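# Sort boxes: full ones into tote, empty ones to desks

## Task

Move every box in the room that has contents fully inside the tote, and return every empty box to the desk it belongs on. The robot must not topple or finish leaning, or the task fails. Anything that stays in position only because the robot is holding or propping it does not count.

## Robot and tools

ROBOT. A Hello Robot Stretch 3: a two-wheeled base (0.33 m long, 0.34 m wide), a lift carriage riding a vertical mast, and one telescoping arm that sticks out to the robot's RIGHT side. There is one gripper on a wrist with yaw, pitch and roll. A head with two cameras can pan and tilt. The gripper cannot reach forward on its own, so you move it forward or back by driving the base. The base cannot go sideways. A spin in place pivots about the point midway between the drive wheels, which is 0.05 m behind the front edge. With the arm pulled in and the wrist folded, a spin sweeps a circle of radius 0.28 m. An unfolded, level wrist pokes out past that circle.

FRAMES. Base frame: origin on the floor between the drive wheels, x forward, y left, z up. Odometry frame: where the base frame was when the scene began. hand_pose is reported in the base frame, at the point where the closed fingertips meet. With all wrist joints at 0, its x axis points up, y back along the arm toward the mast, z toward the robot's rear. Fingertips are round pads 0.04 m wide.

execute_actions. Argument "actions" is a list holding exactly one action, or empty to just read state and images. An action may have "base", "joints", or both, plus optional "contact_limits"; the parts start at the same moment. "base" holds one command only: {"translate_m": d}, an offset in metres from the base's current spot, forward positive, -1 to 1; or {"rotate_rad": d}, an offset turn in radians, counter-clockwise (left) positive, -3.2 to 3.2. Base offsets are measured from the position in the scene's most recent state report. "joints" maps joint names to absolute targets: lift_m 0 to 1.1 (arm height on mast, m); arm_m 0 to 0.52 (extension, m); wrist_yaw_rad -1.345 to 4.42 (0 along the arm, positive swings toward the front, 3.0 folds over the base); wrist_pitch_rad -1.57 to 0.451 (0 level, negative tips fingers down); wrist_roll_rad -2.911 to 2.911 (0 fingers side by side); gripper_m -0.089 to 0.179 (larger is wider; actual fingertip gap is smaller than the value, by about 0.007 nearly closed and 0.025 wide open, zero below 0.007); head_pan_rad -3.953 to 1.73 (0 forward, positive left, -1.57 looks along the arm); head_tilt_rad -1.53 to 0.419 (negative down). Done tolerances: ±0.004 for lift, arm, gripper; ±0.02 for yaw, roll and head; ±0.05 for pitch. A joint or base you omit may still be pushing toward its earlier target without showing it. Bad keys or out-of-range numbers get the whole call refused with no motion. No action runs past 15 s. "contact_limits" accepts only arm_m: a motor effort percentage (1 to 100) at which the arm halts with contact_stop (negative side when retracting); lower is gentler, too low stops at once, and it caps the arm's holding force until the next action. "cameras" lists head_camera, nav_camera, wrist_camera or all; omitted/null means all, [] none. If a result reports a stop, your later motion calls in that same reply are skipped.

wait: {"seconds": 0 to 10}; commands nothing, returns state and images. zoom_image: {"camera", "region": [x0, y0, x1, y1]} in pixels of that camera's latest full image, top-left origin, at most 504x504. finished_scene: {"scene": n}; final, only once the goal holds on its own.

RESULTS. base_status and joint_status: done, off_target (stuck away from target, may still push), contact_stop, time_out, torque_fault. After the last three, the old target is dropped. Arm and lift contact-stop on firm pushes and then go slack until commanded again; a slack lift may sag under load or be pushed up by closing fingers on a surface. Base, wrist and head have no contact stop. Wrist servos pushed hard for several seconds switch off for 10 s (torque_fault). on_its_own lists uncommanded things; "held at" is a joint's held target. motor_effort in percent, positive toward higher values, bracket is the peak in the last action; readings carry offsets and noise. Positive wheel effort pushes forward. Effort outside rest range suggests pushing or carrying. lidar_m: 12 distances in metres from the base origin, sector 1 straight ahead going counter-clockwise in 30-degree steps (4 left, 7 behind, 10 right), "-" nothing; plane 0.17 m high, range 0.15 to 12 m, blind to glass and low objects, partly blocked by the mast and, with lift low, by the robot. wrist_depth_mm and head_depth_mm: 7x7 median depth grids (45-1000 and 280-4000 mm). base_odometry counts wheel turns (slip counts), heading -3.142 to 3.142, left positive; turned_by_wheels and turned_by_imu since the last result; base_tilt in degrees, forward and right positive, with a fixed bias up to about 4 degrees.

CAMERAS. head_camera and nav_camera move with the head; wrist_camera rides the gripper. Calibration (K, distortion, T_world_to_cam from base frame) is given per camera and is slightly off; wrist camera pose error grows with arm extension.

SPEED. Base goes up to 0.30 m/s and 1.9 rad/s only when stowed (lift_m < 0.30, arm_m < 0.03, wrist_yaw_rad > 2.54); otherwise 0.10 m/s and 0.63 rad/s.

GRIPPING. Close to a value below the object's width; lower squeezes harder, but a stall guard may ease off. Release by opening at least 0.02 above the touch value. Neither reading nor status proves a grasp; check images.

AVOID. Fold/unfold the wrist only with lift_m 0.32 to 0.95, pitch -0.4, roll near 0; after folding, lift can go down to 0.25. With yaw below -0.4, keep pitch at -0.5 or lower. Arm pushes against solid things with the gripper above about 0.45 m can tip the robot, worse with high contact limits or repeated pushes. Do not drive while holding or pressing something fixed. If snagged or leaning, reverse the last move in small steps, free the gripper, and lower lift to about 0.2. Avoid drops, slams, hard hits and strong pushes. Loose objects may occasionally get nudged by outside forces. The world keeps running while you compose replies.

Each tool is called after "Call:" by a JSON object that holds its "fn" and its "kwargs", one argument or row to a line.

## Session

Call:
{"fn": "execute_actions", "kwargs": {
  "actions": [
    {"joints":{"head_pan_rad":-1.6,"head_tilt_rad":-0.5}}
  ],
  "cameras": ["nav_camera"]
}}

Call:
{"fn": "execute_actions", "kwargs": {
  "actions": [
    {"joints":{"head_pan_rad":1.0,"head_tilt_rad":-0.5}}
  ],
  "cameras": ["nav_camera"]
}}

Call:
{"fn": "execute_actions", "kwargs": {
  "actions": [
    {"joints":{"head_pan_rad":-3.3,"head_tilt_rad":-0.5}}
  ],
  "cameras": ["nav_camera"]
}}

Scene clock: 1.30 s.
base_odometry: x=+0.000 y=+0.000 heading=+0.000 (m, m, rad; odometry frame)
turned_by_wheels: +0.000 (rad since the last result)
turned_by_imu: +0.000 (rad since the last result)
base_tilt: forward=+0.0 right=+0.8 (deg)
lidar_m: 0.84 1.19 1.56 1.28 0.97 0.94 0.99 1.41 2.17 1.07 0.81 0.79
head_depth_mm: 1881 2009 2160 2353 1975 1576 1316 / 1970 2128 2300 2429 1975 1574 1320 / 2068 2252 2453 2527 1987 1588 1324 / 2130 2288 2502 2413 1843 1591 1328 / 1101 1180 1270 1380 1503 1540 1315 / 976 1037 1107 1185 1282 1381 1322 / 873 925 980 1039 1113 1199 1265
base_status: not commanded
joint_positions: lift_m=+0.528 arm_m=+0.000 wrist_yaw_rad=+2.871 wrist_pitch_rad=-0.464 wrist_roll_rad=+0.000 gripper_m=+0.037 head_pan_rad=-1.593 head_tilt_rad=-0.494
joint_status: all done
motor_effort: left_wheel=+0(0) right_wheel=+0(0) lift_m=+35(35) arm_m=+1(0) wrist_yaw_rad=+0(1) wrist_pitch_rad=+6(6) wrist_roll_rad=+0(0) gripper_m=+0(0) head_pan_rad=-4(63) head_tilt_rad=-2(20) (%)
hand_pose: x=+0.0370 y=+0.0659 z=+0.5307 quat_wxyz=(+0.254, +0.703, +0.069, +0.660) (m; base frame)
wrist_depth_mm: - - - - - - - / - - - - - - - / 873 - - - - - - / 904 - - - - - - / 915 - 956 930 951 904 916 / 776 787 - 782 777 792 777 / 674 670 666 676 653 666 671
pictures: nav_camera (sideways: a quarter turn counterclockwise sets it upright)
camera_calibration (this result's frames):
nav_camera: T_world_to_cam=[[-0.0119705, -0.494602, 0.869037, -1.09227], [-0.999654, -0.0144382, -0.0219869, 0.0873599], [0.0234221, -0.869, -0.494258, 0.600895], [0, 0, 0, 1]] pos_world=[0.0601804, -0.0168025, 1.24815]
Images, in order (width x height): nav_camera 672x504.

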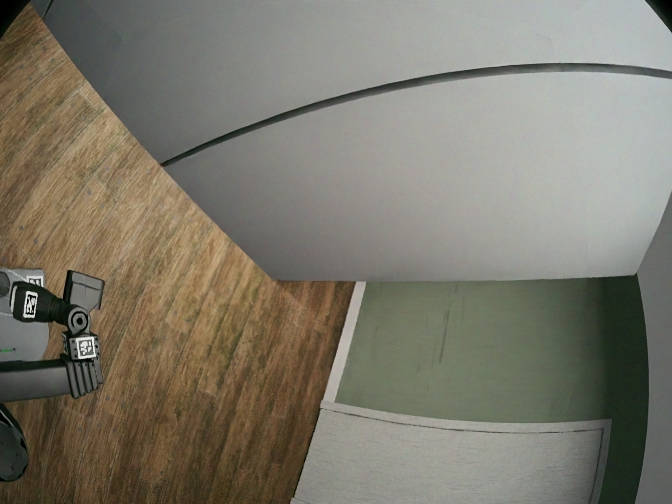

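Scene clock: 3.03 s.
base_odometry: x=+0.000 y=+0.000 heading=+0.000 (m, m, rad; odometry frame)
turned_by_wheels: +0.000 (rad since the last result)
turned_by_imu: +0.000 (rad since the last result)
base_tilt: forward=+0.0 right=+0.9 (deg)
lidar_m: 0.83 1.19 1.57 1.27 0.97 0.94 1.00 1.42 2.18 1.07 0.81 0.79
head_depth_mm: 1318 1431 1548 1177 992 1534 1317 / 1318 1425 1543 1181 992 1579 1313 / 1315 1431 1544 1182 994 1581 1319 / 1316 1422 1539 1187 996 1588 1329 / 1317 1425 1536 1190 998 1588 1330 / 1316 1433 1537 1190 1000 1587 1323 / 1313 1422 1535 1196 1004 1596 1327
base_status: not commanded
joint_positions: lift_m=+0.528 arm_m=+0.000 wrist_yaw_rad=+2.871 wrist_pitch_rad=-0.464 wrist_roll_rad=+0.000 gripper_m=+0.037 head_pan_rad=+0.993 head_tilt_rad=-0.494
joint_status: all done
motor_effort: left_wheel=+0(0) right_wheel=+0(0) lift_m=+35(35) arm_m=+0(0) wrist_yaw_rad=+0(1) wrist_pitch_rad=+7(6) wrist_roll_rad=+0(0) gripper_m=+0(0) head_pan_rad=+6(64) head_tilt_rad=-2(3) (%)
hand_pose: x=+0.0370 y=+0.0659 z=+0.5307 quat_wxyz=(+0.254, +0.703, +0.069, +0.660) (m; base frame)
wrist_depth_mm: - - - - - - - / - - - - - - - / 846 - - - - - - / 933 - - - - - - / 893 - 948 934 948 925 886 / 776 771 - 786 783 776 769 / 686 674 666 661 660 682 677
pictures: nav_camera (sideways: a quarter turn counterclockwise sets it upright)
camera_calibration (this result's frames):
nav_camera: T_world_to_cam=[[0.2713, 0.413865, 0.868972, -1.09392], [0.85667, -0.515396, -0.0219917, 0.0760425], [0.438763, 0.750389, -0.494372, 0.59851], [0, 0, 0, 1]] pos_world=[-0.0309677, 0.0428109, 1.24814]
Images, in order (width x height): nav_camera 672x504.

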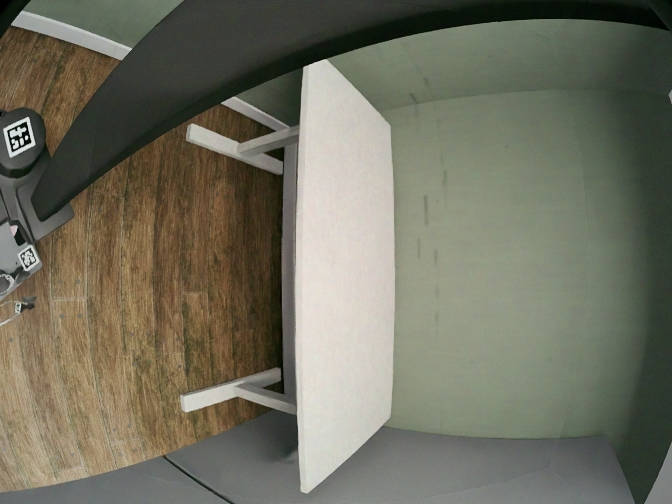

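Scene clock: 5.43 s.
base_odometry: x=+0.000 y=+0.000 heading=+0.000 (m, m, rad; odometry frame)
turned_by_wheels: +0.000 (rad since the last result)
turned_by_imu: +0.000 (rad since the last result)
base_tilt: forward=+0.1 right=+0.8 (deg)
lidar_m: 0.84 1.19 1.57 1.27 0.97 0.94 0.99 1.42 2.18 1.07 0.81 0.79
head_depth_mm: 768 828 896 975 1077 1191 1287 / 797 860 935 1021 1132 1262 1321 / 828 899 979 1077 1195 1347 1322 / 860 939 1026 1132 1265 1431 1316 / 900 981 1077 1200 1347 1495 1322 / 939 1031 1135 1274 1435 1547 1325 / 984 1083 1207 1349 1541 1584 1324
base_status: not commanded
joint_positions: lift_m=+0.528 arm_m=+0.000 wrist_yaw_rad=+2.871 wrist_pitch_rad=-0.464 wrist_roll_rad=+0.000 gripper_m=+0.037 head_pan_rad=-3.293 head_tilt_rad=-0.494
joint_status: all done
motor_effort: left_wheel=+0(0) right_wheel=+0(0) lift_m=+35(35) arm_m=+1(0) wrist_yaw_rad=+0(0) wrist_pitch_rad=+6(6) wrist_roll_rad=+0(0) gripper_m=+0(1) head_pan_rad=-5(62) head_tilt_rad=-2(3) (%)
hand_pose: x=+0.0370 y=+0.0659 z=+0.5307 quat_wxyz=(+0.254, +0.703, +0.069, +0.660) (m; base frame)
wrist_depth_mm: - - - - - - - / - - - - - - - / 862 - - - - - - / 928 - - - - - - / 905 - 943 923 957 909 918 / 779 776 - 780 791 781 790 / 675 672 669 691 669 680 668
pictures: nav_camera (sideways: a quarter turn counterclockwise sets it upright)
camera_calibration (this result's frames):
nav_camera: T_world_to_cam=[[-0.489212, 0.075635, 0.868879, -1.08916], [0.11448, 0.993182, -0.0219986, 0.0805788], [-0.864619, 0.0887078, -0.494535, 0.606672], [0, 0, 0, 1]] pos_world=[-0.017513, -0.0514675, 1.24814]
Images, in order (width x height): nav_camera 672x504.

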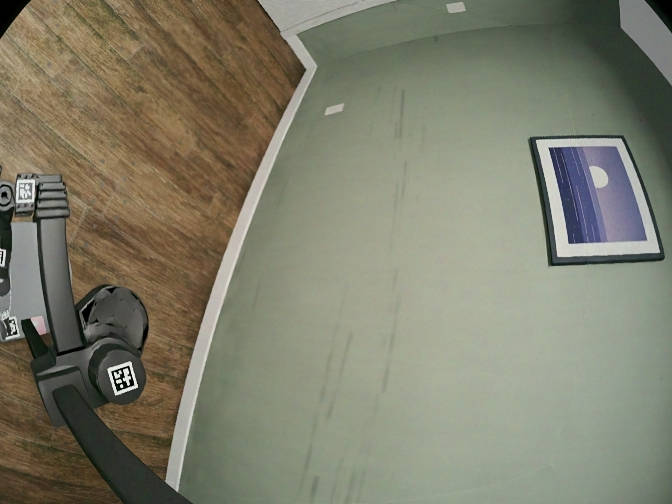

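Call:
{"fn": "execute_actions", "kwargs": {
  "actions": [
    {"base":{"rotate_rad":-2.0},"joints":{"lift_m":0.28,"head_pan_rad":0,"head_tilt_rad":-0.6}}
  ],
  "cameras": ["nav_camera"]
}}

Scene clock: 13.83 s.
base_odometry: x=+0.000 y=+0.000 heading=-2.000 (m, m, rad; odometry frame)
turned_by_wheels: -2.000 (rad since the last result)
turned_by_imu: -1.978 (rad since the last result)
base_tilt: forward=+0.0 right=+0.9 (deg)
lidar_m: 2.18 0.98 0.80 0.79 0.87 1.22 1.57 1.17 0.95 0.94 1.04 1.61
head_depth_mm: 1805 1965 2174 2255 1763 1466 1242 / 1828 2008 2226 2244 1759 1458 1247 / 1838 2020 2257 2239 1772 1461 1249 / 1880 2069 2310 2255 1770 1470 1245 / 1915 2123 2344 2244 1780 1470 1250 / 1935 2144 2376 2225 1782 1465 1247 / 1953 2172 2420 2260 1721 1468 1250
base_status: done
joint_positions: lift_m=+0.281 arm_m=+0.000 wrist_yaw_rad=+2.871 wrist_pitch_rad=-0.464 wrist_roll_rad=+0.000 gripper_m=+0.037 head_pan_rad=-0.007 head_tilt_rad=-0.593
joint_status: all done
motor_effort: left_wheel=+1(6) right_wheel=-1(4) lift_m=+13(29) arm_m=+0(1) wrist_yaw_rad=+1(1) wrist_pitch_rad=+6(6) wrist_roll_rad=+0(0) gripper_m=+0(0) head_pan_rad=+5(63) head_tilt_rad=-3(9) (%)
hand_pose: x=+0.0370 y=+0.0658 z=+0.2832 quat_wxyz=(+0.254, +0.703, +0.069, +0.660) (m; base frame)
wrist_depth_mm: - 729 753 765 806 809 839 / - 841 816 851 882 901 953 / 865 - 885 880 886 880 896 / 701 - 702 703 689 690 694 / 572 - 583 563 591 567 560 / 479 495 - 484 488 477 475 / - - - 416 410 413 414
pictures: nav_camera (sideways: a quarter turn counterclockwise sets it upright)
camera_calibration (this result's frames):
nav_camera: T_world_to_cam=[[0.578541, -0.0051864, 0.815637, -1.02625], [0.0269797, -0.999311, -0.0254914, 0.0856567], [0.815207, 0.0367534, -0.578002, 0.705021], [0, 0, 0, 1]] pos_world=[0.0166763, 0.0543632, 1.24673]
Images, in order (width x height): nav_camera 672x504.

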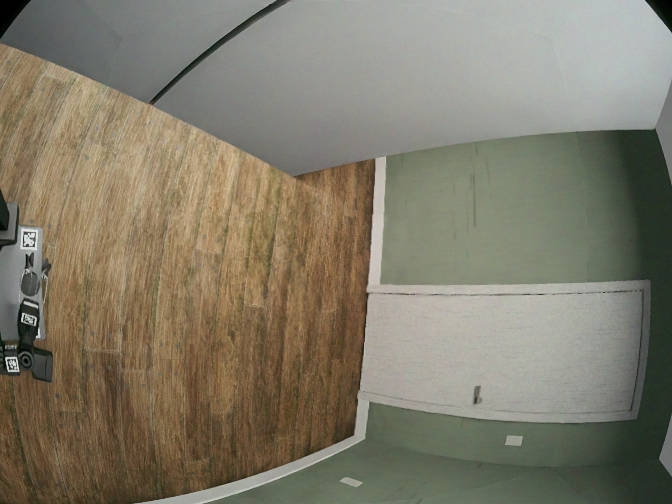

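Call:
{"fn": "execute_actions", "kwargs": {
  "actions": [
    {"base":{"rotate_rad":-0.17}}
  ],
  "cameras": []
}}

Call:
{"fn": "execute_actions", "kwargs": {
  "actions": [
    {"base":{"translate_m":1.0}}
  ],
  "cameras": []
}}

Call:
{"fn": "execute_actions", "kwargs": {
  "actions": [
    {"base":{"translate_m":0.5},"joints":{"head_pan_rad":1.5,"head_tilt_rad":-0.4}}
  ],
  "cameras": ["head_camera","nav_camera"]
}}

Scene clock: 19.80 s.
base_odometry: x=+0.000 y=+0.000 heading=-2.170 (m, m, rad; odometry frame)
turned_by_wheels: -0.170 (rad since the last result)
turned_by_imu: -0.168 (rad since the last result)
base_tilt: forward=+0.0 right=+0.9 (deg)
lidar_m: 2.18 1.14 0.82 0.79 0.82 1.11 1.57 1.30 0.98 0.94 0.98 1.32
head_depth_mm: 1874 2076 2322 2228 1768 1459 1249 / 1863 2040 2289 2226 1766 1465 1243 / 1862 2039 2289 2240 1777 1463 1249 / 1855 2044 2261 2235 1772 1462 1249 / 1843 2026 2266 2251 1768 1465 1249 / 1845 2054 2277 2252 1772 1463 1245 / 1849 2037 2249 2239 1783 1467 1253
base_status: done
joint_positions: lift_m=+0.281 arm_m=+0.000 wrist_yaw_rad=+2.871 wrist_pitch_rad=-0.464 wrist_roll_rad=+0.000 gripper_m=+0.037 head_pan_rad=-0.007 head_tilt_rad=-0.593
joint_status: not commanded
motor_effort: left_wheel=+1(6) right_wheel=-1(5) lift_m=+13(12) arm_m=+0(1) wrist_yaw_rad=+1(0) wrist_pitch_rad=+6(6) wrist_roll_rad=+0(0) gripper_m=+0(0) head_pan_rad=+5(6) head_tilt_rad=-2(2) (%)
hand_pose: x=+0.0370 y=+0.0658 z=+0.2832 quat_wxyz=(+0.254, +0.703, +0.069, +0.660) (m; base frame)
wrist_depth_mm: - 715 763 790 877 930 - / - 782 821 887 954 - - / 768 - 835 916 882 879 885 / 709 - 697 696 696 704 696 / 575 - 578 570 578 561 563 / 482 495 - 490 491 477 474 / - - - 417 403 418 419
pictures: none
No camera images: the call's "cameras" was empty. Leave "cameras" out to get every camera's image.

Scene clock: 24.90 s.
base_odometry: x=-0.564 y=-0.826 heading=-2.170 (m, m, rad; odometry frame)
turned_by_wheels: +0.000 (rad since the last result)
turned_by_imu: +0.001 (rad since the last result)
base_tilt: forward=+0.0 right=+0.9 (deg)
lidar_m: 1.18 1.24 0.84 0.80 0.83 1.13 2.16 1.34 0.97 0.93 0.96 1.23
head_depth_mm: 995 1097 1225 1390 1589 1462 1242 / 992 1097 1221 1385 1594 1461 1249 / 990 1090 1216 1375 1574 1469 1251 / 988 1089 1214 1372 1577 1464 1249 / 986 1088 1212 1371 1569 1466 1240 / 983 1085 1204 1364 1589 1472 1246 / 974 1086 1220 1387 1586 1467 1253
base_status: done
joint_positions: lift_m=+0.281 arm_m=+0.000 wrist_yaw_rad=+2.871 wrist_pitch_rad=-0.464 wrist_roll_rad=+0.000 gripper_m=+0.037 head_pan_rad=-0.007 head_tilt_rad=-0.594
joint_status: not commanded
motor_effort: left_wheel=+1(7) right_wheel=-1(4) lift_m=+14(13) arm_m=+0(0) wrist_yaw_rad=+0(1) wrist_pitch_rad=+6(6) wrist_roll_rad=+0(0) gripper_m=+0(0) head_pan_rad=+5(6) head_tilt_rad=-2(2) (%)
hand_pose: x=+0.0370 y=+0.0658 z=+0.2832 quat_wxyz=(+0.254, +0.703, +0.069, +0.660) (m; base frame)
wrist_depth_mm: - 714 777 846 - - - / - 784 817 934 - - - / 782 - 880 919 887 885 874 / 710 - 698 693 715 691 690 / 567 - 590 573 593 578 568 / 481 484 - 482 479 482 473 / - - - 421 411 412 407
pictures: none
No camera images: the call's "cameras" was empty. Leave "cameras" out to get every camera's image.

Scene clock: 28.30 s.
base_odometry: x=-0.846 y=-1.239 heading=-2.170 (m, m, rad; odometry frame)
turned_by_wheels: +0.000 (rad since the last result)
turned_by_imu: +0.000 (rad since the last result)
base_tilt: forward=+0.0 right=+0.8 (deg)
lidar_m: 0.69 0.71 0.99 1.06 0.85 1.13 2.65 1.33 0.96 0.92 0.96 0.72
head_depth_mm: 1590 1662 1698 1741 1775 1662 1399 / 2137 2216 2286 2369 2126 1707 1396 / 3170 3309 3483 2971 2205 1701 1405 / 3266 3473 3803 3141 2214 1722 1404 / 3250 3506 3718 3132 2207 1721 1407 / 3229 3425 3662 3123 2216 1673 1374 / 3219 3345 3089 1157 1105 1065 1110
base_status: done
joint_positions: lift_m=+0.281 arm_m=+0.000 wrist_yaw_rad=+2.871 wrist_pitch_rad=-0.464 wrist_roll_rad=+0.000 gripper_m=+0.037 head_pan_rad=+1.493 head_tilt_rad=-0.409
joint_status: all done
motor_effort: left_wheel=+1(8) right_wheel=-1(4) lift_m=+13(13) arm_m=+0(1) wrist_yaw_rad=+1(0) wrist_pitch_rad=+7(6) wrist_roll_rad=+0(0) gripper_m=+0(0) head_pan_rad=+6(63) head_tilt_rad=+3(14) (%)
hand_pose: x=+0.0370 y=+0.0658 z=+0.2832 quat_wxyz=(+0.254, +0.703, +0.069, +0.660) (m; base frame)
wrist_depth_mm: - - - - - 869 628 / - - - - - 898 647 / 795 - 874 892 898 835 658 / 705 - 707 693 689 692 634 / 574 - 585 565 591 575 563 / 484 487 - 500 485 481 475 / - - - 416 405 416 411
pictures: head_camera (sideways: a quarter turn clockwise sets it upright), nav_camera (sideways: a quarter turn counterclockwise sets it upright)
camera_calibration (this result's frames):
head_camera: T_world_to_cam=[[-0.0520846, -0.439235, -0.896861, 1.19131], [-0.994333, 0.106153, 0.00575727, -0.00127563], [0.0926755, 0.892079, -0.442275, 0.536535], [0, 0, 0, 1]] pos_world=[0.0110568, 0.0447682, 1.30574]
nav_camera: T_world_to_cam=[[0.0337364, 0.417962, 0.907838, -1.14317], [0.999032, -0.0397532, -0.0188232, 0.0710513], [0.0282221, 0.907594, -0.418898, 0.502806], [0, 0, 0, 1]] pos_world=[-0.0466065, 0.0242802, 1.24977]
Images, in order (width x height): head_camera 896x504, nav_camera 672x504.

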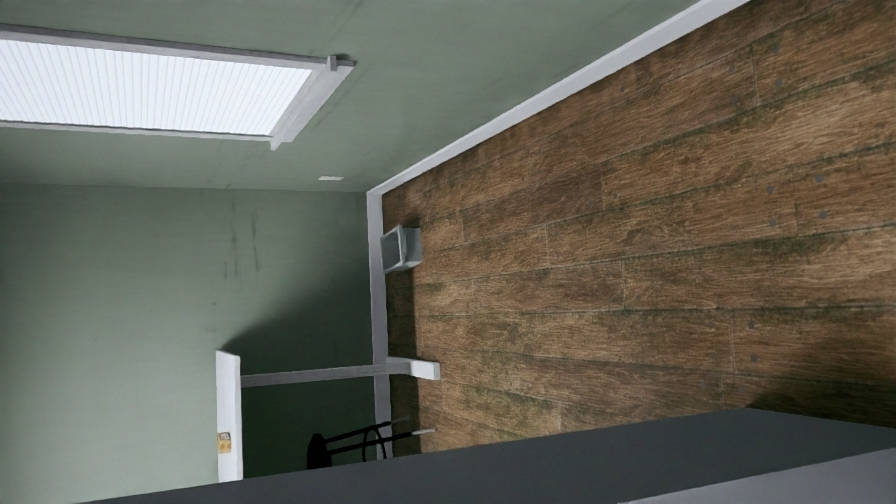

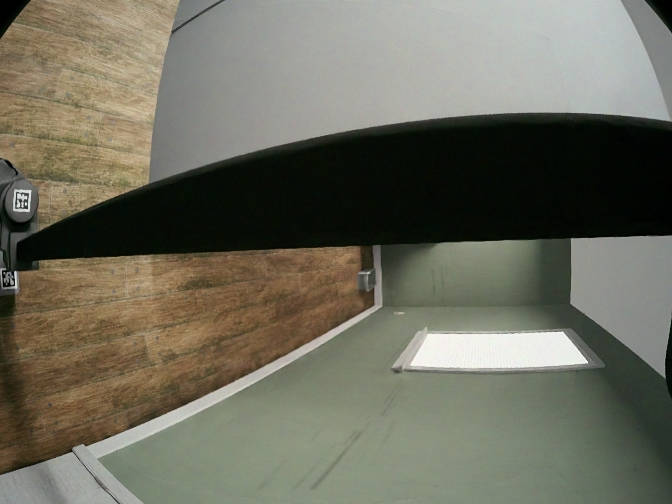

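Call:
{"fn": "execute_actions", "kwargs": {
  "actions": [
    {"base":{"rotate_rad":1.59},"joints":{"head_pan_rad":0.5,"head_tilt_rad":-0.5}}
  ],
  "cameras": []
}}

Call:
{"fn": "execute_actions", "kwargs": {
  "actions": [
    {"base":{"translate_m":1.0}}
  ],
  "cameras": []
}}

Call:
{"fn": "execute_actions", "kwargs": {
  "actions": [
    {"base":{"translate_m":1.0}}
  ],
  "cameras": []
}}

Call:
{"fn": "execute_actions", "kwargs": {
  "actions": [
    {"base":{"translate_m":0.65},"joints":{"head_pan_rad":0.9}}
  ],
  "cameras": ["head_camera","nav_camera"]
}}

Scene clock: 34.53 s.
base_odometry: x=-0.846 y=-1.239 heading=-0.580 (m, m, rad; odometry frame)
turned_by_wheels: +1.590 (rad since the last result)
turned_by_imu: +1.566 (rad since the last result)
base_tilt: forward=+0.1 right=+0.8 (deg)
lidar_m: 1.01 0.85 1.15 2.65 1.31 0.96 0.93 0.96 0.71 0.69 0.71 1.00
head_depth_mm: 872 1035 3200 2481 1972 1583 1318 / 699 765 849 1001 1218 1459 1319 / 718 778 849 931 1034 1163 1290 / 754 821 897 993 1111 1257 1319 / 792 865 953 1060 1198 1362 1319 / 838 916 1018 1141 1293 1478 1323 / 885 976 1091 1236 1421 1541 1319
base_status: done
joint_positions: lift_m=+0.281 arm_m=+0.000 wrist_yaw_rad=+2.871 wrist_pitch_rad=-0.464 wrist_roll_rad=+0.000 gripper_m=+0.037 head_pan_rad=+0.507 head_tilt_rad=-0.495
joint_status: all done
motor_effort: left_wheel=-2(6) right_wheel=+2(8) lift_m=+13(14) arm_m=-1(0) wrist_yaw_rad=+0(2) wrist_pitch_rad=+6(6) wrist_roll_rad=+0(0) gripper_m=+0(0) head_pan_rad=-5(61) head_tilt_rad=-2(9) (%)
hand_pose: x=+0.0370 y=+0.0658 z=+0.2832 quat_wxyz=(+0.254, +0.703, +0.069, +0.660) (m; base frame)
wrist_depth_mm: - - - - - 989 738 / - - - - - - 766 / 895 - 874 886 878 886 785 / 691 - 702 699 693 673 684 / 581 - 584 570 585 569 560 / 490 485 - 499 489 487 484 / - - - 419 405 411 412
pictures: none
No camera images: the call's "cameras" was empty. Leave "cameras" out to get every camera's image.

Scene clock: 39.63 s.
base_odometry: x=-0.009 y=-1.787 heading=-0.580 (m, m, rad; odometry frame)
turned_by_wheels: +0.000 (rad since the last result)
turned_by_imu: +0.001 (rad since the last result)
base_tilt: forward=+0.1 right=+0.9 (deg)
lidar_m: 2.30 0.37 0.27 0.26 0.27 1.99 1.92 0.97 0.73 0.70 0.73 1.00
head_depth_mm: 2392 2461 2758 2499 1964 1581 1322 / 2495 2603 2811 2606 1988 1578 1321 / 2606 2800 3075 2610 1971 1578 1322 / 2741 2937 3244 2629 1980 1585 1321 / 2898 3068 3455 2646 1977 1588 1328 / 3036 3345 3580 2650 1975 1507 498 / 3241 3512 3272 342 364 389 418
base_status: done
joint_positions: lift_m=+0.281 arm_m=+0.000 wrist_yaw_rad=+2.871 wrist_pitch_rad=-0.465 wrist_roll_rad=+0.000 gripper_m=+0.037 head_pan_rad=+0.507 head_tilt_rad=-0.495
joint_status: not commanded
motor_effort: left_wheel=-2(5) right_wheel=+2(8) lift_m=+13(13) arm_m=-1(0) wrist_yaw_rad=-1(1) wrist_pitch_rad=+6(6) wrist_roll_rad=+0(0) gripper_m=+0(0) head_pan_rad=-3(4) head_tilt_rad=-2(2) (%)
hand_pose: x=+0.0370 y=+0.0658 z=+0.2832 quat_wxyz=(+0.254, +0.703, +0.069, +0.660) (m; base frame)
wrist_depth_mm: - 252 266 282 303 - - / - 276 290 313 333 - - / 283 - 318 347 372 897 881 / 637 - 358 392 431 684 693 / 578 - 401 445 494 572 564 / 485 476 - 491 488 478 465 / - - - 422 402 415 413
pictures: none
No camera images: the call's "cameras" was empty. Leave "cameras" out to get every camera's image.

Scene clock: 44.73 s.
base_odometry: x=+0.828 y=-2.335 heading=-0.580 (m, m, rad; odometry frame)
turned_by_wheels: +0.000 (rad since the last result)
turned_by_imu: +0.001 (rad since the last result)
base_tilt: forward=+0.1 right=+0.8 (deg)
lidar_m: 1.43 1.35 2.06 2.64 1.42 0.77 1.02 1.00 0.73 0.70 0.73 1.00
head_depth_mm: 1546 1648 1240 1881 1905 1576 1319 / 1619 1710 1361 2085 1916 1540 1316 / 1675 1797 1366 2113 1957 1584 1317 / 1779 1881 2086 1745 1912 1589 1321 / 1861 1942 2242 2413 1916 1584 1321 / 1971 2055 2402 2544 1980 1588 1324 / 2082 2173 2080 2330 1980 1589 1321
base_status: done
joint_positions: lift_m=+0.281 arm_m=+0.000 wrist_yaw_rad=+2.871 wrist_pitch_rad=-0.465 wrist_roll_rad=+0.000 gripper_m=+0.037 head_pan_rad=+0.507 head_tilt_rad=-0.495
joint_status: not commanded
motor_effort: left_wheel=-2(5) right_wheel=+2(6) lift_m=+13(13) arm_m=+0(1) wrist_yaw_rad=+1(1) wrist_pitch_rad=+6(6) wrist_roll_rad=+0(0) gripper_m=+0(0) head_pan_rad=-4(4) head_tilt_rad=-2(2) (%)
hand_pose: x=+0.0370 y=+0.0658 z=+0.2832 quat_wxyz=(+0.254, +0.703, +0.069, +0.660) (m; base frame)
wrist_depth_mm: - - - - - - - / - - - - - - - / 918 - 904 897 879 870 908 / 699 - 693 696 685 692 683 / 579 - 577 563 593 563 565 / 494 492 - 485 487 479 476 / - - - 420 405 412 414
pictures: none
No camera images: the call's "cameras" was empty. Leave "cameras" out to get every camera's image.

Scene clock: 48.60 s.
base_odometry: x=+1.371 y=-2.691 heading=-0.580 (m, m, rad; odometry frame)
turned_by_wheels: +0.000 (rad since the last result)
turned_by_imu: +0.000 (rad since the last result)
base_tilt: forward=+0.0 right=+0.8 (deg)
lidar_m: 1.20 0.80 0.82 2.61 2.59 1.79 1.40 1.00 0.73 0.70 0.73 1.01
head_depth_mm: 1193 1271 1070 713 556 1579 1320 / 1308 1392 1069 714 1114 1534 1313 / 1438 1523 1075 719 1131 1548 1290 / 1594 1680 1079 793 1215 1582 1315 / 1804 1898 1005 2338 1974 1587 1321 / 2058 2178 1013 1921 1928 1597 1321 / 2413 2676 1274 2656 1994 1583 1321
base_status: done
joint_positions: lift_m=+0.281 arm_m=+0.000 wrist_yaw_rad=+2.871 wrist_pitch_rad=-0.465 wrist_roll_rad=+0.000 gripper_m=+0.037 head_pan_rad=+0.893 head_tilt_rad=-0.495
joint_status: all done
motor_effort: left_wheel=-2(6) right_wheel=+1(7) lift_m=+13(13) arm_m=+0(1) wrist_yaw_rad=+0(0) wrist_pitch_rad=+6(6) wrist_roll_rad=+0(0) gripper_m=+0(0) head_pan_rad=+6(41) head_tilt_rad=-2(2) (%)
hand_pose: x=+0.0370 y=+0.0658 z=+0.2832 quat_wxyz=(+0.254, +0.703, +0.069, +0.660) (m; base frame)
wrist_depth_mm: - - - - - - - / - - - - - - - / 893 - 885 905 912 897 902 / 693 - 697 702 684 694 622 / 566 - 585 571 586 562 570 / 481 500 - 496 490 479 481 / - - - 421 405 413 410
pictures: head_camera (sideways: a quarter turn clockwise sets it upright), nav_camera (sideways: a quarter turn counterclockwise sets it upright)
camera_calibration (this result's frames):
head_camera: T_world_to_cam=[[-0.338336, -0.391936, -0.85552, 1.13913], [-0.760508, 0.64932, 0.00329022, 0.000510358], [0.554217, 0.651743, -0.517759, 0.631937], [0, 0, 0, 1]] pos_world=[0.0355675, 0.0342758, 1.30174]
nav_camera: T_world_to_cam=[[0.311826, 0.385538, 0.868404, -1.09342], [0.801016, -0.598237, -0.0220335, 0.0764363], [0.511017, 0.702476, -0.495368, 0.599365], [0, 0, 0, 1]] pos_world=[-0.0265546, 0.0462444, 1.24812]
Images, in order (width x height): head_camera 896x504, nav_camera 672x504.

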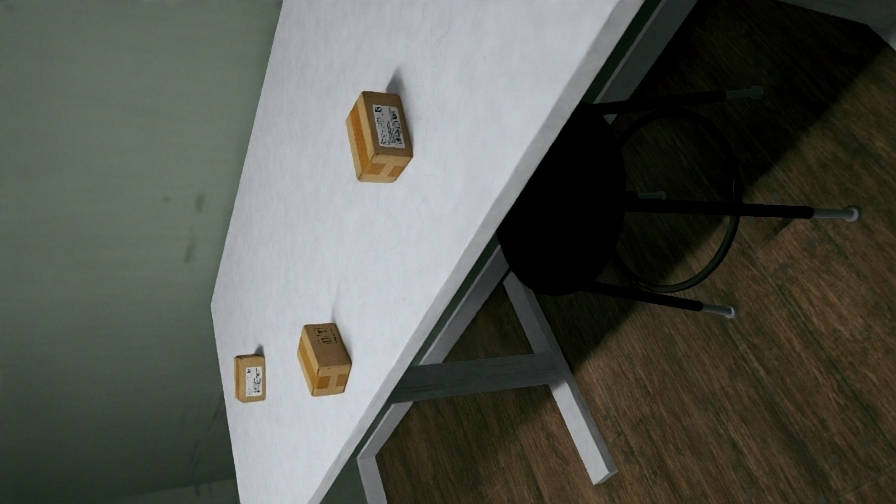

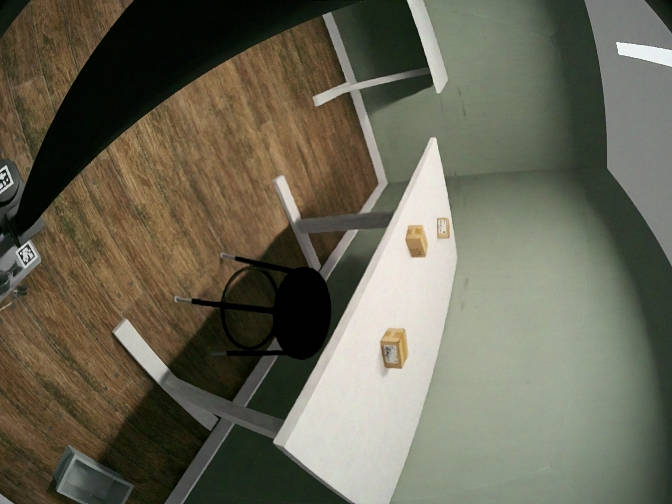

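Call:
{"fn": "execute_actions", "kwargs": {
  "actions": [
    {"base":{"translate_m":0.16},"joints":{"lift_m":0.6}}
  ],
  "cameras": []
}}

Call:
{"fn": "execute_actions", "kwargs": {
  "actions": [
    {"base":{"rotate_rad":1.59},"joints":{"lift_m":0.92,"wrist_pitch_rad":-0.4,"head_pan_rad":-1.0,"head_tilt_rad":-0.7}}
  ],
  "cameras": []
}}

Call:
{"fn": "execute_actions", "kwargs": {
  "actions": [
    {"base":{"translate_m":0.72},"joints":{"wrist_yaw_rad":0,"gripper_m":0.17,"head_pan_rad":-1.4,"head_tilt_rad":-0.75}}
  ]
}}

Scene clock: 60.57 s.
base_odometry: x=+1.505 y=-2.779 heading=-0.580 (m, m, rad; odometry frame)
turned_by_wheels: +0.000 (rad since the last result)
turned_by_imu: -0.001 (rad since the last result)
base_tilt: forward=+0.1 right=+0.8 (deg)
lidar_m: 1.04 0.65 0.72 2.61 2.60 1.91 1.56 1.00 0.73 0.71 0.73 1.00
head_depth_mm: 1031 1101 1069 714 535 429 913 / 1123 1208 1071 715 537 430 1262 / 1241 1336 1073 713 538 456 1318 / 1385 1499 1078 686 538 1459 1291 / 1558 1690 1081 720 581 1500 1327 / 1772 1897 1083 722 1850 1538 1327 / 2083 2342 1085 800 1989 1590 1320
base_status: done
joint_positions: lift_m=+0.599 arm_m=+0.000 wrist_yaw_rad=+2.871 wrist_pitch_rad=-0.465 wrist_roll_rad=+0.000 gripper_m=+0.037 head_pan_rad=+0.893 head_tilt_rad=-0.495
joint_status: all done
motor_effort: left_wheel=-1(8) right_wheel=+2(6) lift_m=+55(59) arm_m=+0(1) wrist_yaw_rad=+2(1) wrist_pitch_rad=+6(6) wrist_roll_rad=+0(0) gripper_m=+0(0) head_pan_rad=+5(4) head_tilt_rad=-1(2) (%)
hand_pose: x=+0.0370 y=+0.0658 z=+0.6015 quat_wxyz=(+0.254, +0.703, +0.069, +0.660) (m; base frame)
wrist_depth_mm: - - - - - - 961 / - - - - - - 966 / - - - - - - - / - - - - - - 591 / - - - - - - 695 / 884 870 - 875 893 799 800 / 756 764 741 754 733 739 738
pictures: none
No camera images: the call's "cameras" was empty. Leave "cameras" out to get every camera's image.

Scene clock: 64.30 s.
base_odometry: x=+1.505 y=-2.779 heading=+1.010 (m, m, rad; odometry frame)
turned_by_wheels: +1.590 (rad since the last result)
turned_by_imu: +1.573 (rad since the last result)
base_tilt: forward=+0.0 right=+0.9 (deg)
lidar_m: 2.61 2.58 1.91 1.56 0.99 0.73 0.70 0.73 1.02 1.04 0.65 0.72
head_depth_mm: 896 935 701 1234 1412 - - / 949 934 674 544 1495 1406 1150 / 1004 933 672 526 468 1250 1190 / 1067 939 674 527 443 1375 1172 / 1139 937 675 527 469 1376 1194 / 1212 938 657 527 1504 1344 1191 / 1285 941 649 545 1507 1376 1199
base_status: done
joint_positions: lift_m=+0.919 arm_m=+0.000 wrist_yaw_rad=+2.871 wrist_pitch_rad=-0.418 wrist_roll_rad=+0.000 gripper_m=+0.037 head_pan_rad=-0.993 head_tilt_rad=-0.691
joint_status: all done
motor_effort: left_wheel=-2(5) right_wheel=+2(4) lift_m=+55(60) arm_m=+0(1) wrist_yaw_rad=+0(0) wrist_pitch_rad=+7(8) wrist_roll_rad=+0(0) gripper_m=+1(1) head_pan_rad=-4(63) head_tilt_rad=-3(13) (%)
hand_pose: x=+0.0386 y=+0.0717 z=+0.9319 quat_wxyz=(+0.239, +0.705, +0.052, +0.666) (m; base frame)
wrist_depth_mm: - - - - - - - / - - - - - - - / - - - - - - - / - - - - - - - / - - - - - - - / - - - - - - - / - - - - - - -
pictures: none
No camera images: the call's "cameras" was empty. Leave "cameras" out to get every camera's image.

Scene clock: 72.87 s.
base_odometry: x=+1.888 y=-2.169 heading=+1.010 (m, m, rad; odometry frame)
turned_by_wheels: +0.000 (rad since the last result)
turned_by_imu: +0.679 (rad since the last result)
base_tilt: forward=+0.0 right=+0.8 (deg)
lidar_m: 1.80 1.22 1.19 1.68 1.38 1.37 1.53 0.82 0.82 1.31 1.97 2.11
head_depth_mm: 1201 812 1777 1855 1579 - - / 1201 895 1906 1852 - - - / 1204 1364 2162 1759 1594 1303 1171 / 1854 2216 2304 1885 1521 1337 1170 / 2158 2542 2308 1861 1554 1333 1165 / 2338 2646 2321 1863 1559 1338 1173 / 2222 2431 2300 1859 1561 1330 1168
base_status: done
joint_positions: lift_m=+0.920 arm_m=+0.000 wrist_yaw_rad=+0.000 wrist_pitch_rad=-0.418 wrist_roll_rad=+0.004 gripper_m=+0.170 head_pan_rad=-1.395 head_tilt_rad=-0.745
joint_status: all done
motor_effort: left_wheel=+0(30) right_wheel=+0(65) lift_m=+40(55) arm_m=+0(4) wrist_yaw_rad=+2(100) wrist_pitch_rad=+7(30) wrist_roll_rad=-2(7) gripper_m=+0(100) head_pan_rad=-3(41) head_tilt_rad=-2(8) (%)
hand_pose: x=-0.0216 y=-0.3689 z=+0.9323 quat_wxyz=(+0.691, +0.147, -0.693, -0.148) (m; base frame)
wrist_depth_mm: - - - 700 676 680 493 / - - - - - 436 369 / - - - - - - - / - - - - - - - / - - - - - 782 725 / - - - - - - 615 / - - - - - - -
pictures: head_camera (sideways: a quarter turn clockwise sets it upright), nav_camera (sideways: a quarter turn counterclockwise sets it upright), wrist_camera
camera_calibration (this result's frames):
head_camera: T_world_to_cam=[[-0.107411, 0.70506, -0.700966, 0.936259], [0.989162, 0.146774, -0.00394014, -0.000749637], [0.100106, -0.693793, -0.713183, 0.888927], [0, 0, 0, 1]] pos_world=[0.0123189, -0.0432772, 1.29025]
nav_camera: T_world_to_cam=[[0.120681, -0.684669, 0.718794, -0.897223], [-0.978434, -0.204317, -0.0303442, 0.098102], [0.167638, -0.699631, -0.694561, 0.860592], [0, 0, 0, 1]] pos_world=[0.0599966, 0.00783971, 1.24563]
wrist_camera: T_world_to_cam=[[-0.999884, 0.009304, -0.0120808, -0.00912856], [0.0152236, 0.564003, -0.825632, 1.01709], [-0.000868042, -0.82572, -0.564079, 0.385202], [0, 0, 0, 1]] pos_world=[-0.0242769, -0.255489, 1.05692]
Images, in order (width x height): head_camera 896x504, nav_camera 672x504, wrist_camera 644x364.

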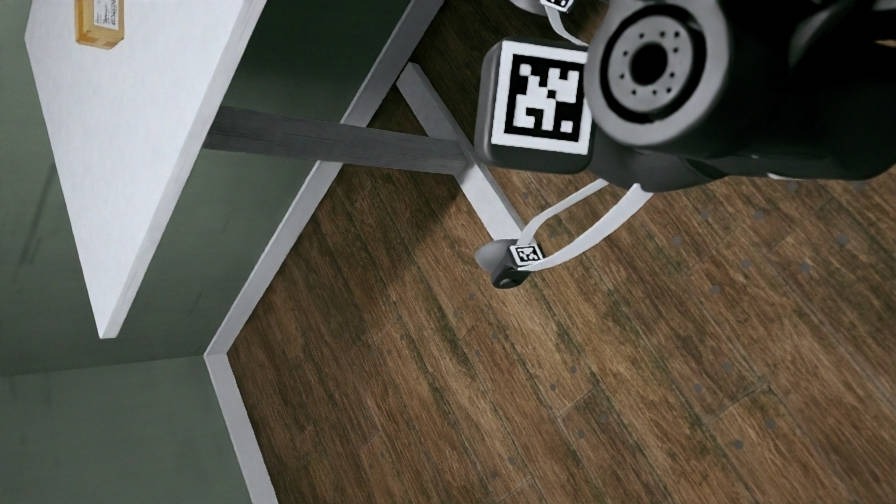

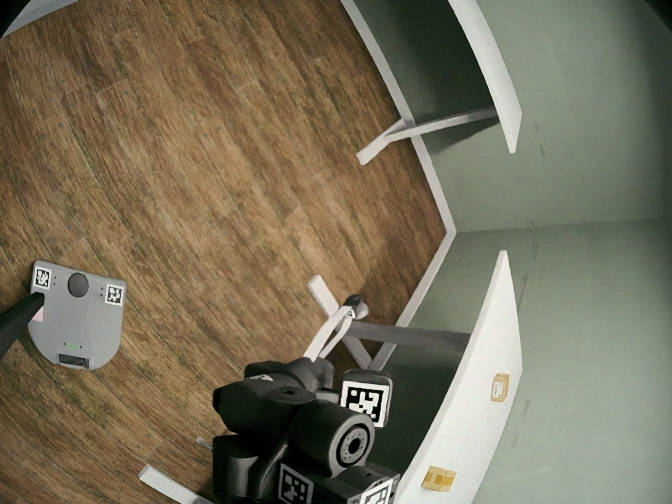

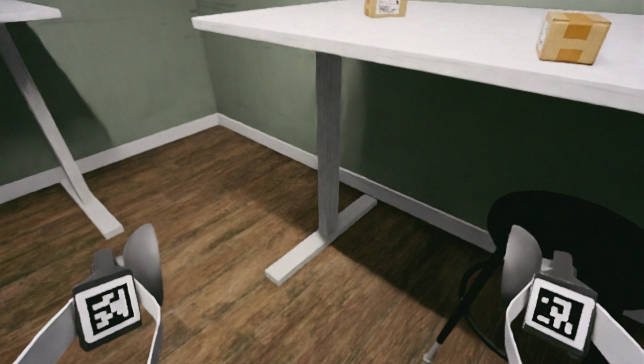

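Call:
{"fn": "execute_actions", "kwargs": {
  "actions": [
    {"joints":{"lift_m":1.09,"head_pan_rad":-2.0,"head_tilt_rad":-0.5}}
  ]
}}

Scene clock: 78.67 s.
base_odometry: x=+1.888 y=-2.169 heading=+1.010 (m, m, rad; odometry frame)
turned_by_wheels: +0.000 (rad since the last result)
turned_by_imu: -0.001 (rad since the last result)
base_tilt: forward=+0.0 right=+0.9 (deg)
lidar_m: 1.80 1.22 1.19 1.68 1.38 1.37 1.53 0.82 0.82 1.31 1.98 2.11
head_depth_mm: - - - - - 1480 1306 / - - - - - 1162 1276 / - - - - - - 1312 / - - - - - 1486 1310 / - - - - - - 1279 / - - - - - - - / 1354 - - - - - 1254
base_status: not commanded
joint_positions: lift_m=+1.089 arm_m=+0.000 wrist_yaw_rad=+0.000 wrist_pitch_rad=-0.418 wrist_roll_rad=+0.004 gripper_m=+0.170 head_pan_rad=-1.993 head_tilt_rad=-0.508
joint_status: all done
motor_effort: left_wheel=+0(0) right_wheel=+0(0) lift_m=+55(55) arm_m=+0(0) wrist_yaw_rad=+2(1) wrist_pitch_rad=+8(7) wrist_roll_rad=-2(2) gripper_m=+0(1) head_pan_rad=-4(52) head_tilt_rad=+2(14) (%)
hand_pose: x=-0.0216 y=-0.3689 z=+1.1019 quat_wxyz=(+0.691, +0.146, -0.693, -0.147) (m; base frame)
wrist_depth_mm: - - - - - - 891 / - - - 992 884 971 900 / - - - 749 656 649 659 / - - - - - 492 501 / - - - - - - 423 / - - - - - 890 - / - - - - - - -
pictures: head_camera (sideways: a quarter turn clockwise sets it upright), nav_camera (sideways: a quarter turn counterclockwise sets it upright), wrist_camera
camera_calibration (this result's frames):
head_camera: T_world_to_cam=[[0.232603, 0.474728, -0.84884, 1.12694], [0.900051, -0.435775, 0.00292177, -0.00913935], [-0.368516, -0.764679, -0.528641, 0.651725], [0, 0, 0, 1]] pos_world=[-0.0137324, -0.0406118, 1.30115]
nav_camera: T_world_to_cam=[[-0.208642, -0.461981, 0.861999, -1.0819], [-0.926214, 0.376327, -0.0224963, 0.0875746], [-0.314, -0.803089, -0.506411, 0.618766], [0, 0, 0, 1]] pos_world=[0.049676, -0.0358481, 1.24791]
wrist_camera: T_world_to_cam=[[-0.999884, 0.00929658, -0.0120861, -0.00707619], [0.0152232, 0.563516, -0.825965, 1.15733], [-0.000867939, -0.826053, -0.563592, 0.480135], [0, 0, 0, 1]] pos_world=[-0.0242769, -0.25549, 1.22643]
Images, in order (width x height): head_camera 896x504, nav_camera 672x504, wrist_camera 644x364.

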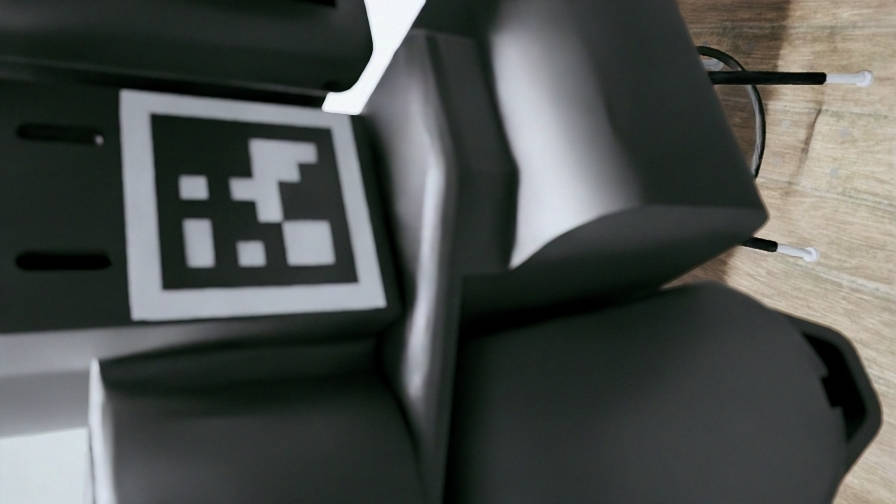

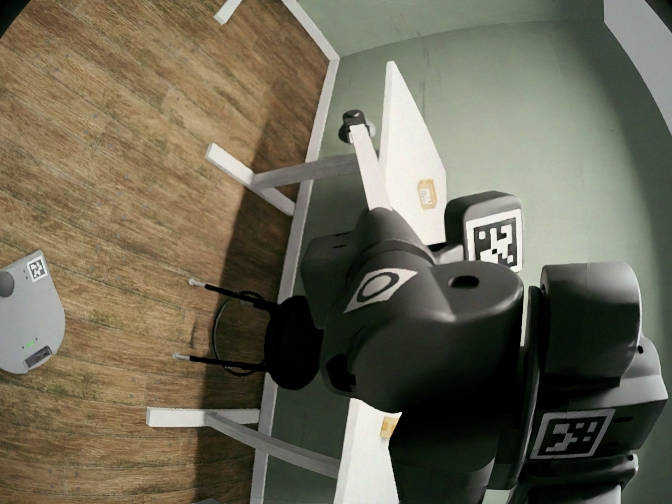

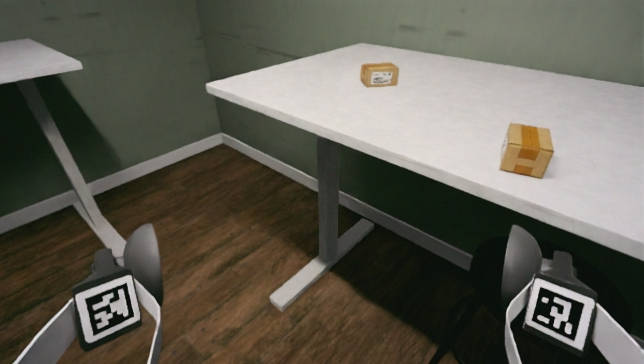

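Call:
{"fn": "execute_actions", "kwargs": {
  "actions": [
    {"base":{"rotate_rad":-0.69},"joints":{"head_pan_rad":-1.57,"head_tilt_rad":-0.6}}
  ]
}}

Scene clock: 82.50 s.
base_odometry: x=+1.888 y=-2.169 heading=+0.320 (m, m, rad; odometry frame)
turned_by_wheels: -0.690 (rad since the last result)
turned_by_imu: -0.683 (rad since the last result)
base_tilt: forward=+0.0 right=+0.8 (deg)
lidar_m: 1.98 1.80 1.22 1.38 1.19 1.42 1.37 1.43 1.06 0.82 0.86 2.08
head_depth_mm: - - - - - - 1245 / - - - - - - 1234 / - - - - - 1364 1245 / 1226 - 752 1155 1627 1427 1251 / 1222 1292 834 1191 1116 1430 1249 / 1221 1289 793 1718 1722 1430 1252 / 1220 1291 792 1687 1767 1472 1249
base_status: done
joint_positions: lift_m=+1.089 arm_m=+0.000 wrist_yaw_rad=+0.000 wrist_pitch_rad=-0.418 wrist_roll_rad=+0.004 gripper_m=+0.170 head_pan_rad=-1.577 head_tilt_rad=-0.593
joint_status: all done
motor_effort: left_wheel=+1(4) right_wheel=-2(3) lift_m=+55(55) arm_m=+1(0) wrist_yaw_rad=+2(2) wrist_pitch_rad=+7(7) wrist_roll_rad=-2(2) gripper_m=+0(0) head_pan_rad=+6(44) head_tilt_rad=-3(8) (%)
hand_pose: x=-0.0216 y=-0.3689 z=+1.1019 quat_wxyz=(+0.691, +0.146, -0.693, -0.147) (m; base frame)
wrist_depth_mm: - - - - - - - / - 976 974 972 968 - - / 664 673 617 648 606 654 - / 562 557 552 525 517 514 512 / - - - 985 - - - / - - - - - - - / - - - - - - -
pictures: head_camera (sideways: a quarter turn clockwise sets it upright), nav_camera (sideways: a quarter turn counterclockwise sets it upright), wrist_camera
camera_calibration (this result's frames):
head_camera: T_world_to_cam=[[0.0214655, 0.598267, -0.801009, 1.06587], [0.999379, -0.0352343, 0.000465262, -0.00654696], [-0.0279446, -0.800522, -0.598652, 0.740731], [0, 0, 0, 1]] pos_world=[0.00436297, -0.0449322, 1.29721]
nav_camera: T_world_to_cam=[[-0.00470295, -0.578121, 0.815938, -1.02308], [-0.999288, -0.0278235, -0.0254737, 0.0918939], [0.0374291, -0.815477, -0.577578, 0.709214], [0, 0, 0, 1]] pos_world=[0.0604718, -0.0105597, 1.24674]
wrist_camera: T_world_to_cam=[[-0.999884, 0.00929658, -0.0120861, -0.00707615], [0.0152232, 0.563516, -0.825965, 1.15733], [-0.000867941, -0.826053, -0.563592, 0.480132], [0, 0, 0, 1]] pos_world=[-0.0242769, -0.255493, 1.22643]
Images, in order (width x height): head_camera 896x504, nav_camera 672x504, wrist_camera 644x364.

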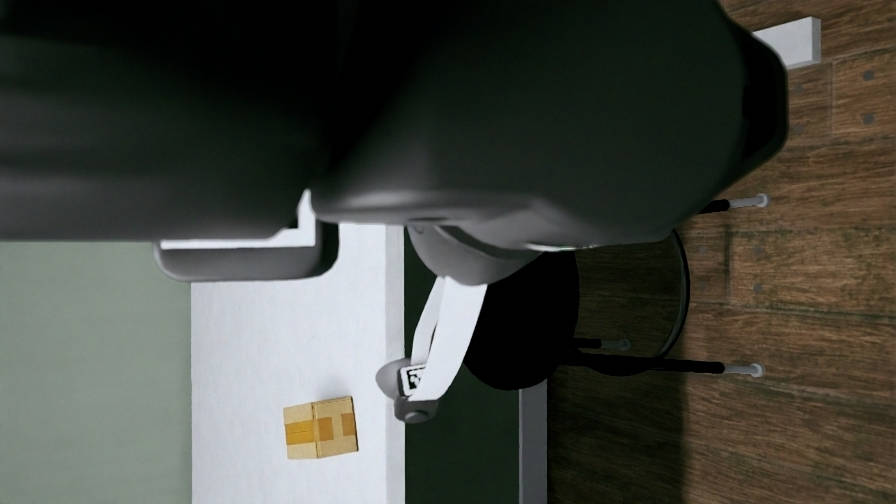

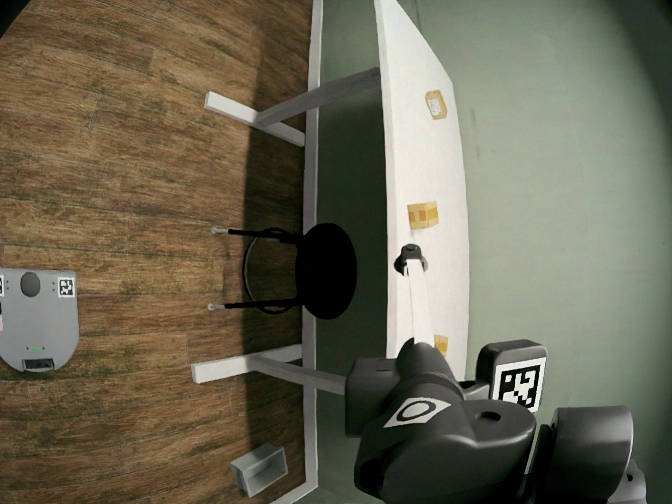

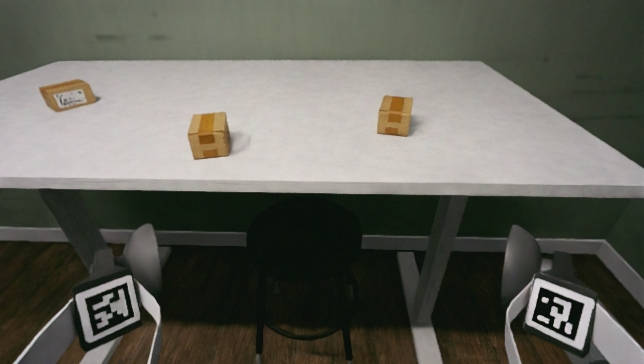

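Call:
{"fn": "execute_actions", "kwargs": {
  "actions": [
    {"base":{"translate_m":-0.12},"joints":{"arm_m":0.2}}
  ],
  "cameras": ["wrist_camera"]
}}

Scene clock: 88.50 s.
base_odometry: x=+1.774 y=-2.207 heading=+0.320 (m, m, rad; odometry frame)
turned_by_wheels: +0.000 (rad since the last result)
turned_by_imu: -0.001 (rad since the last result)
base_tilt: forward=+0.0 right=+0.9 (deg)
lidar_m: 2.09 1.89 1.28 1.16 1.75 1.29 1.26 1.31 1.03 0.81 0.90 2.08
head_depth_mm: 1245 - 824 1699 1765 1456 1244 / - - 787 1223 1624 1428 1242 / - - 751 1693 1781 1460 1249 / 1202 1303 753 1658 1726 1426 1254 / 1225 1294 788 1244 1124 1427 1248 / 1222 1291 831 1238 1114 1433 1248 / 1226 1292 832 1661 1723 1469 1249
base_status: done
joint_positions: lift_m=+1.089 arm_m=+0.200 wrist_yaw_rad=+0.000 wrist_pitch_rad=-0.418 wrist_roll_rad=+0.004 gripper_m=+0.170 head_pan_rad=-1.577 head_tilt_rad=-0.593
joint_status: all done
motor_effort: left_wheel=+1(3) right_wheel=-1(3) lift_m=+55(55) arm_m=+4(4) wrist_yaw_rad=+1(2) wrist_pitch_rad=+7(7) wrist_roll_rad=-3(3) gripper_m=+0(1) head_pan_rad=+6(5) head_tilt_rad=-3(2) (%)
hand_pose: x=-0.0216 y=-0.5691 z=+1.1019 quat_wxyz=(+0.691, +0.146, -0.693, -0.147) (m; base frame)
wrist_depth_mm: 963 949 947 943 927 921 914 / 996 - 962 954 951 970 977 / 674 659 653 661 656 644 - / 431 502 494 455 494 489 - / 379 414 397 396 394 393 391 / 352 344 343 341 332 332 325 / - - 758 - - - -
pictures: wrist_camera
camera_calibration (this result's frames):
wrist_camera: T_world_to_cam=[[-0.999886, 0.00909032, -0.0120862, -0.00528602], [0.0151071, 0.563509, -0.825972, 1.27015], [-0.000697668, -0.82606, -0.563582, 0.314745], [0, 0, 0, 1]] pos_world=[-0.024254, -0.455693, 1.22643]
Images, in order (width x height): wrist_camera 644x364.

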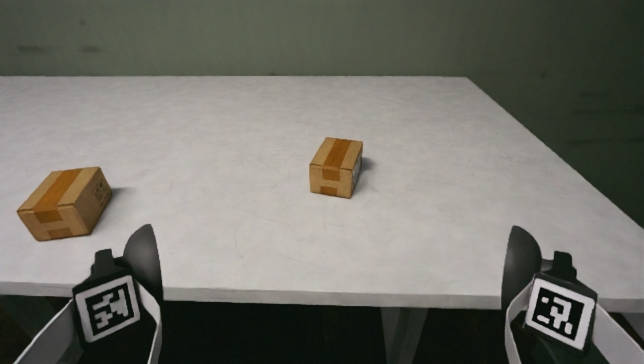

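Call:
{"fn": "execute_actions", "kwargs": {
  "actions": [
    {"base":{"translate_m":-0.025},"joints":{"arm_m":0.38,"lift_m":0.985}}
  ],
  "cameras": ["wrist_camera"]
}}

Scene clock: 93.67 s.
base_odometry: x=+1.750 y=-2.215 heading=+0.320 (m, m, rad; odometry frame)
turned_by_wheels: +0.000 (rad since the last result)
turned_by_imu: -0.001 (rad since the last result)
base_tilt: forward=+0.0 right=+0.9 (deg)
lidar_m: 2.11 1.92 1.28 1.15 1.72 1.27 1.23 1.28 1.03 0.81 0.90 1.44
head_depth_mm: 1222 1303 - 1685 1766 1463 1250 / 1217 - 786 1225 1618 1452 1244 / 1217 - 749 1696 1781 1463 1252 / 1220 1300 786 1694 1722 1464 1250 / 1227 1294 790 1238 1168 1432 1254 / 1218 1292 831 1241 1119 1432 1251 / 1218 1293 831 1670 1681 1430 1247
base_status: done
joint_positions: lift_m=+0.986 arm_m=+0.380 wrist_yaw_rad=+0.000 wrist_pitch_rad=-0.418 wrist_roll_rad=+0.004 gripper_m=+0.170 head_pan_rad=-1.577 head_tilt_rad=-0.593
joint_status: all done
motor_effort: left_wheel=+1(3) right_wheel=-1(4) lift_m=+12(50) arm_m=+3(6) wrist_yaw_rad=+2(1) wrist_pitch_rad=+8(7) wrist_roll_rad=-2(2) gripper_m=+1(0) head_pan_rad=+4(5) head_tilt_rad=-3(2) (%)
hand_pose: x=-0.0216 y=-0.7492 z=+0.9986 quat_wxyz=(+0.691, +0.146, -0.693, -0.147) (m; base frame)
wrist_depth_mm: 780 770 753 729 751 741 722 / 611 598 587 596 578 582 805 / 411 399 403 351 394 400 391 / 308 302 289 229 302 298 300 / 244 255 245 234 244 242 239 / 209 204 204 204 203 203 201 / - 170 175 175 174 174 170
pictures: wrist_camera
camera_calibration (this result's frames):
wrist_camera: T_world_to_cam=[[-0.999886, 0.00901365, -0.0120882, -0.00493682], [0.0150654, 0.563322, -0.8261, 1.28626], [-0.000636622, -0.826188, -0.563394, 0.107534], [0, 0, 0, 1]] pos_world=[-0.0242458, -0.635691, 1.12311]
Images, in order (width x height): wrist_camera 644x364.

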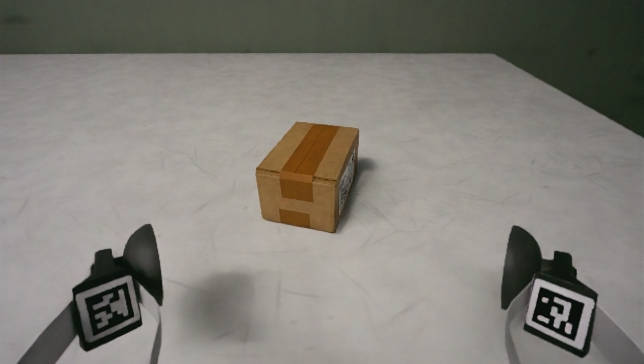

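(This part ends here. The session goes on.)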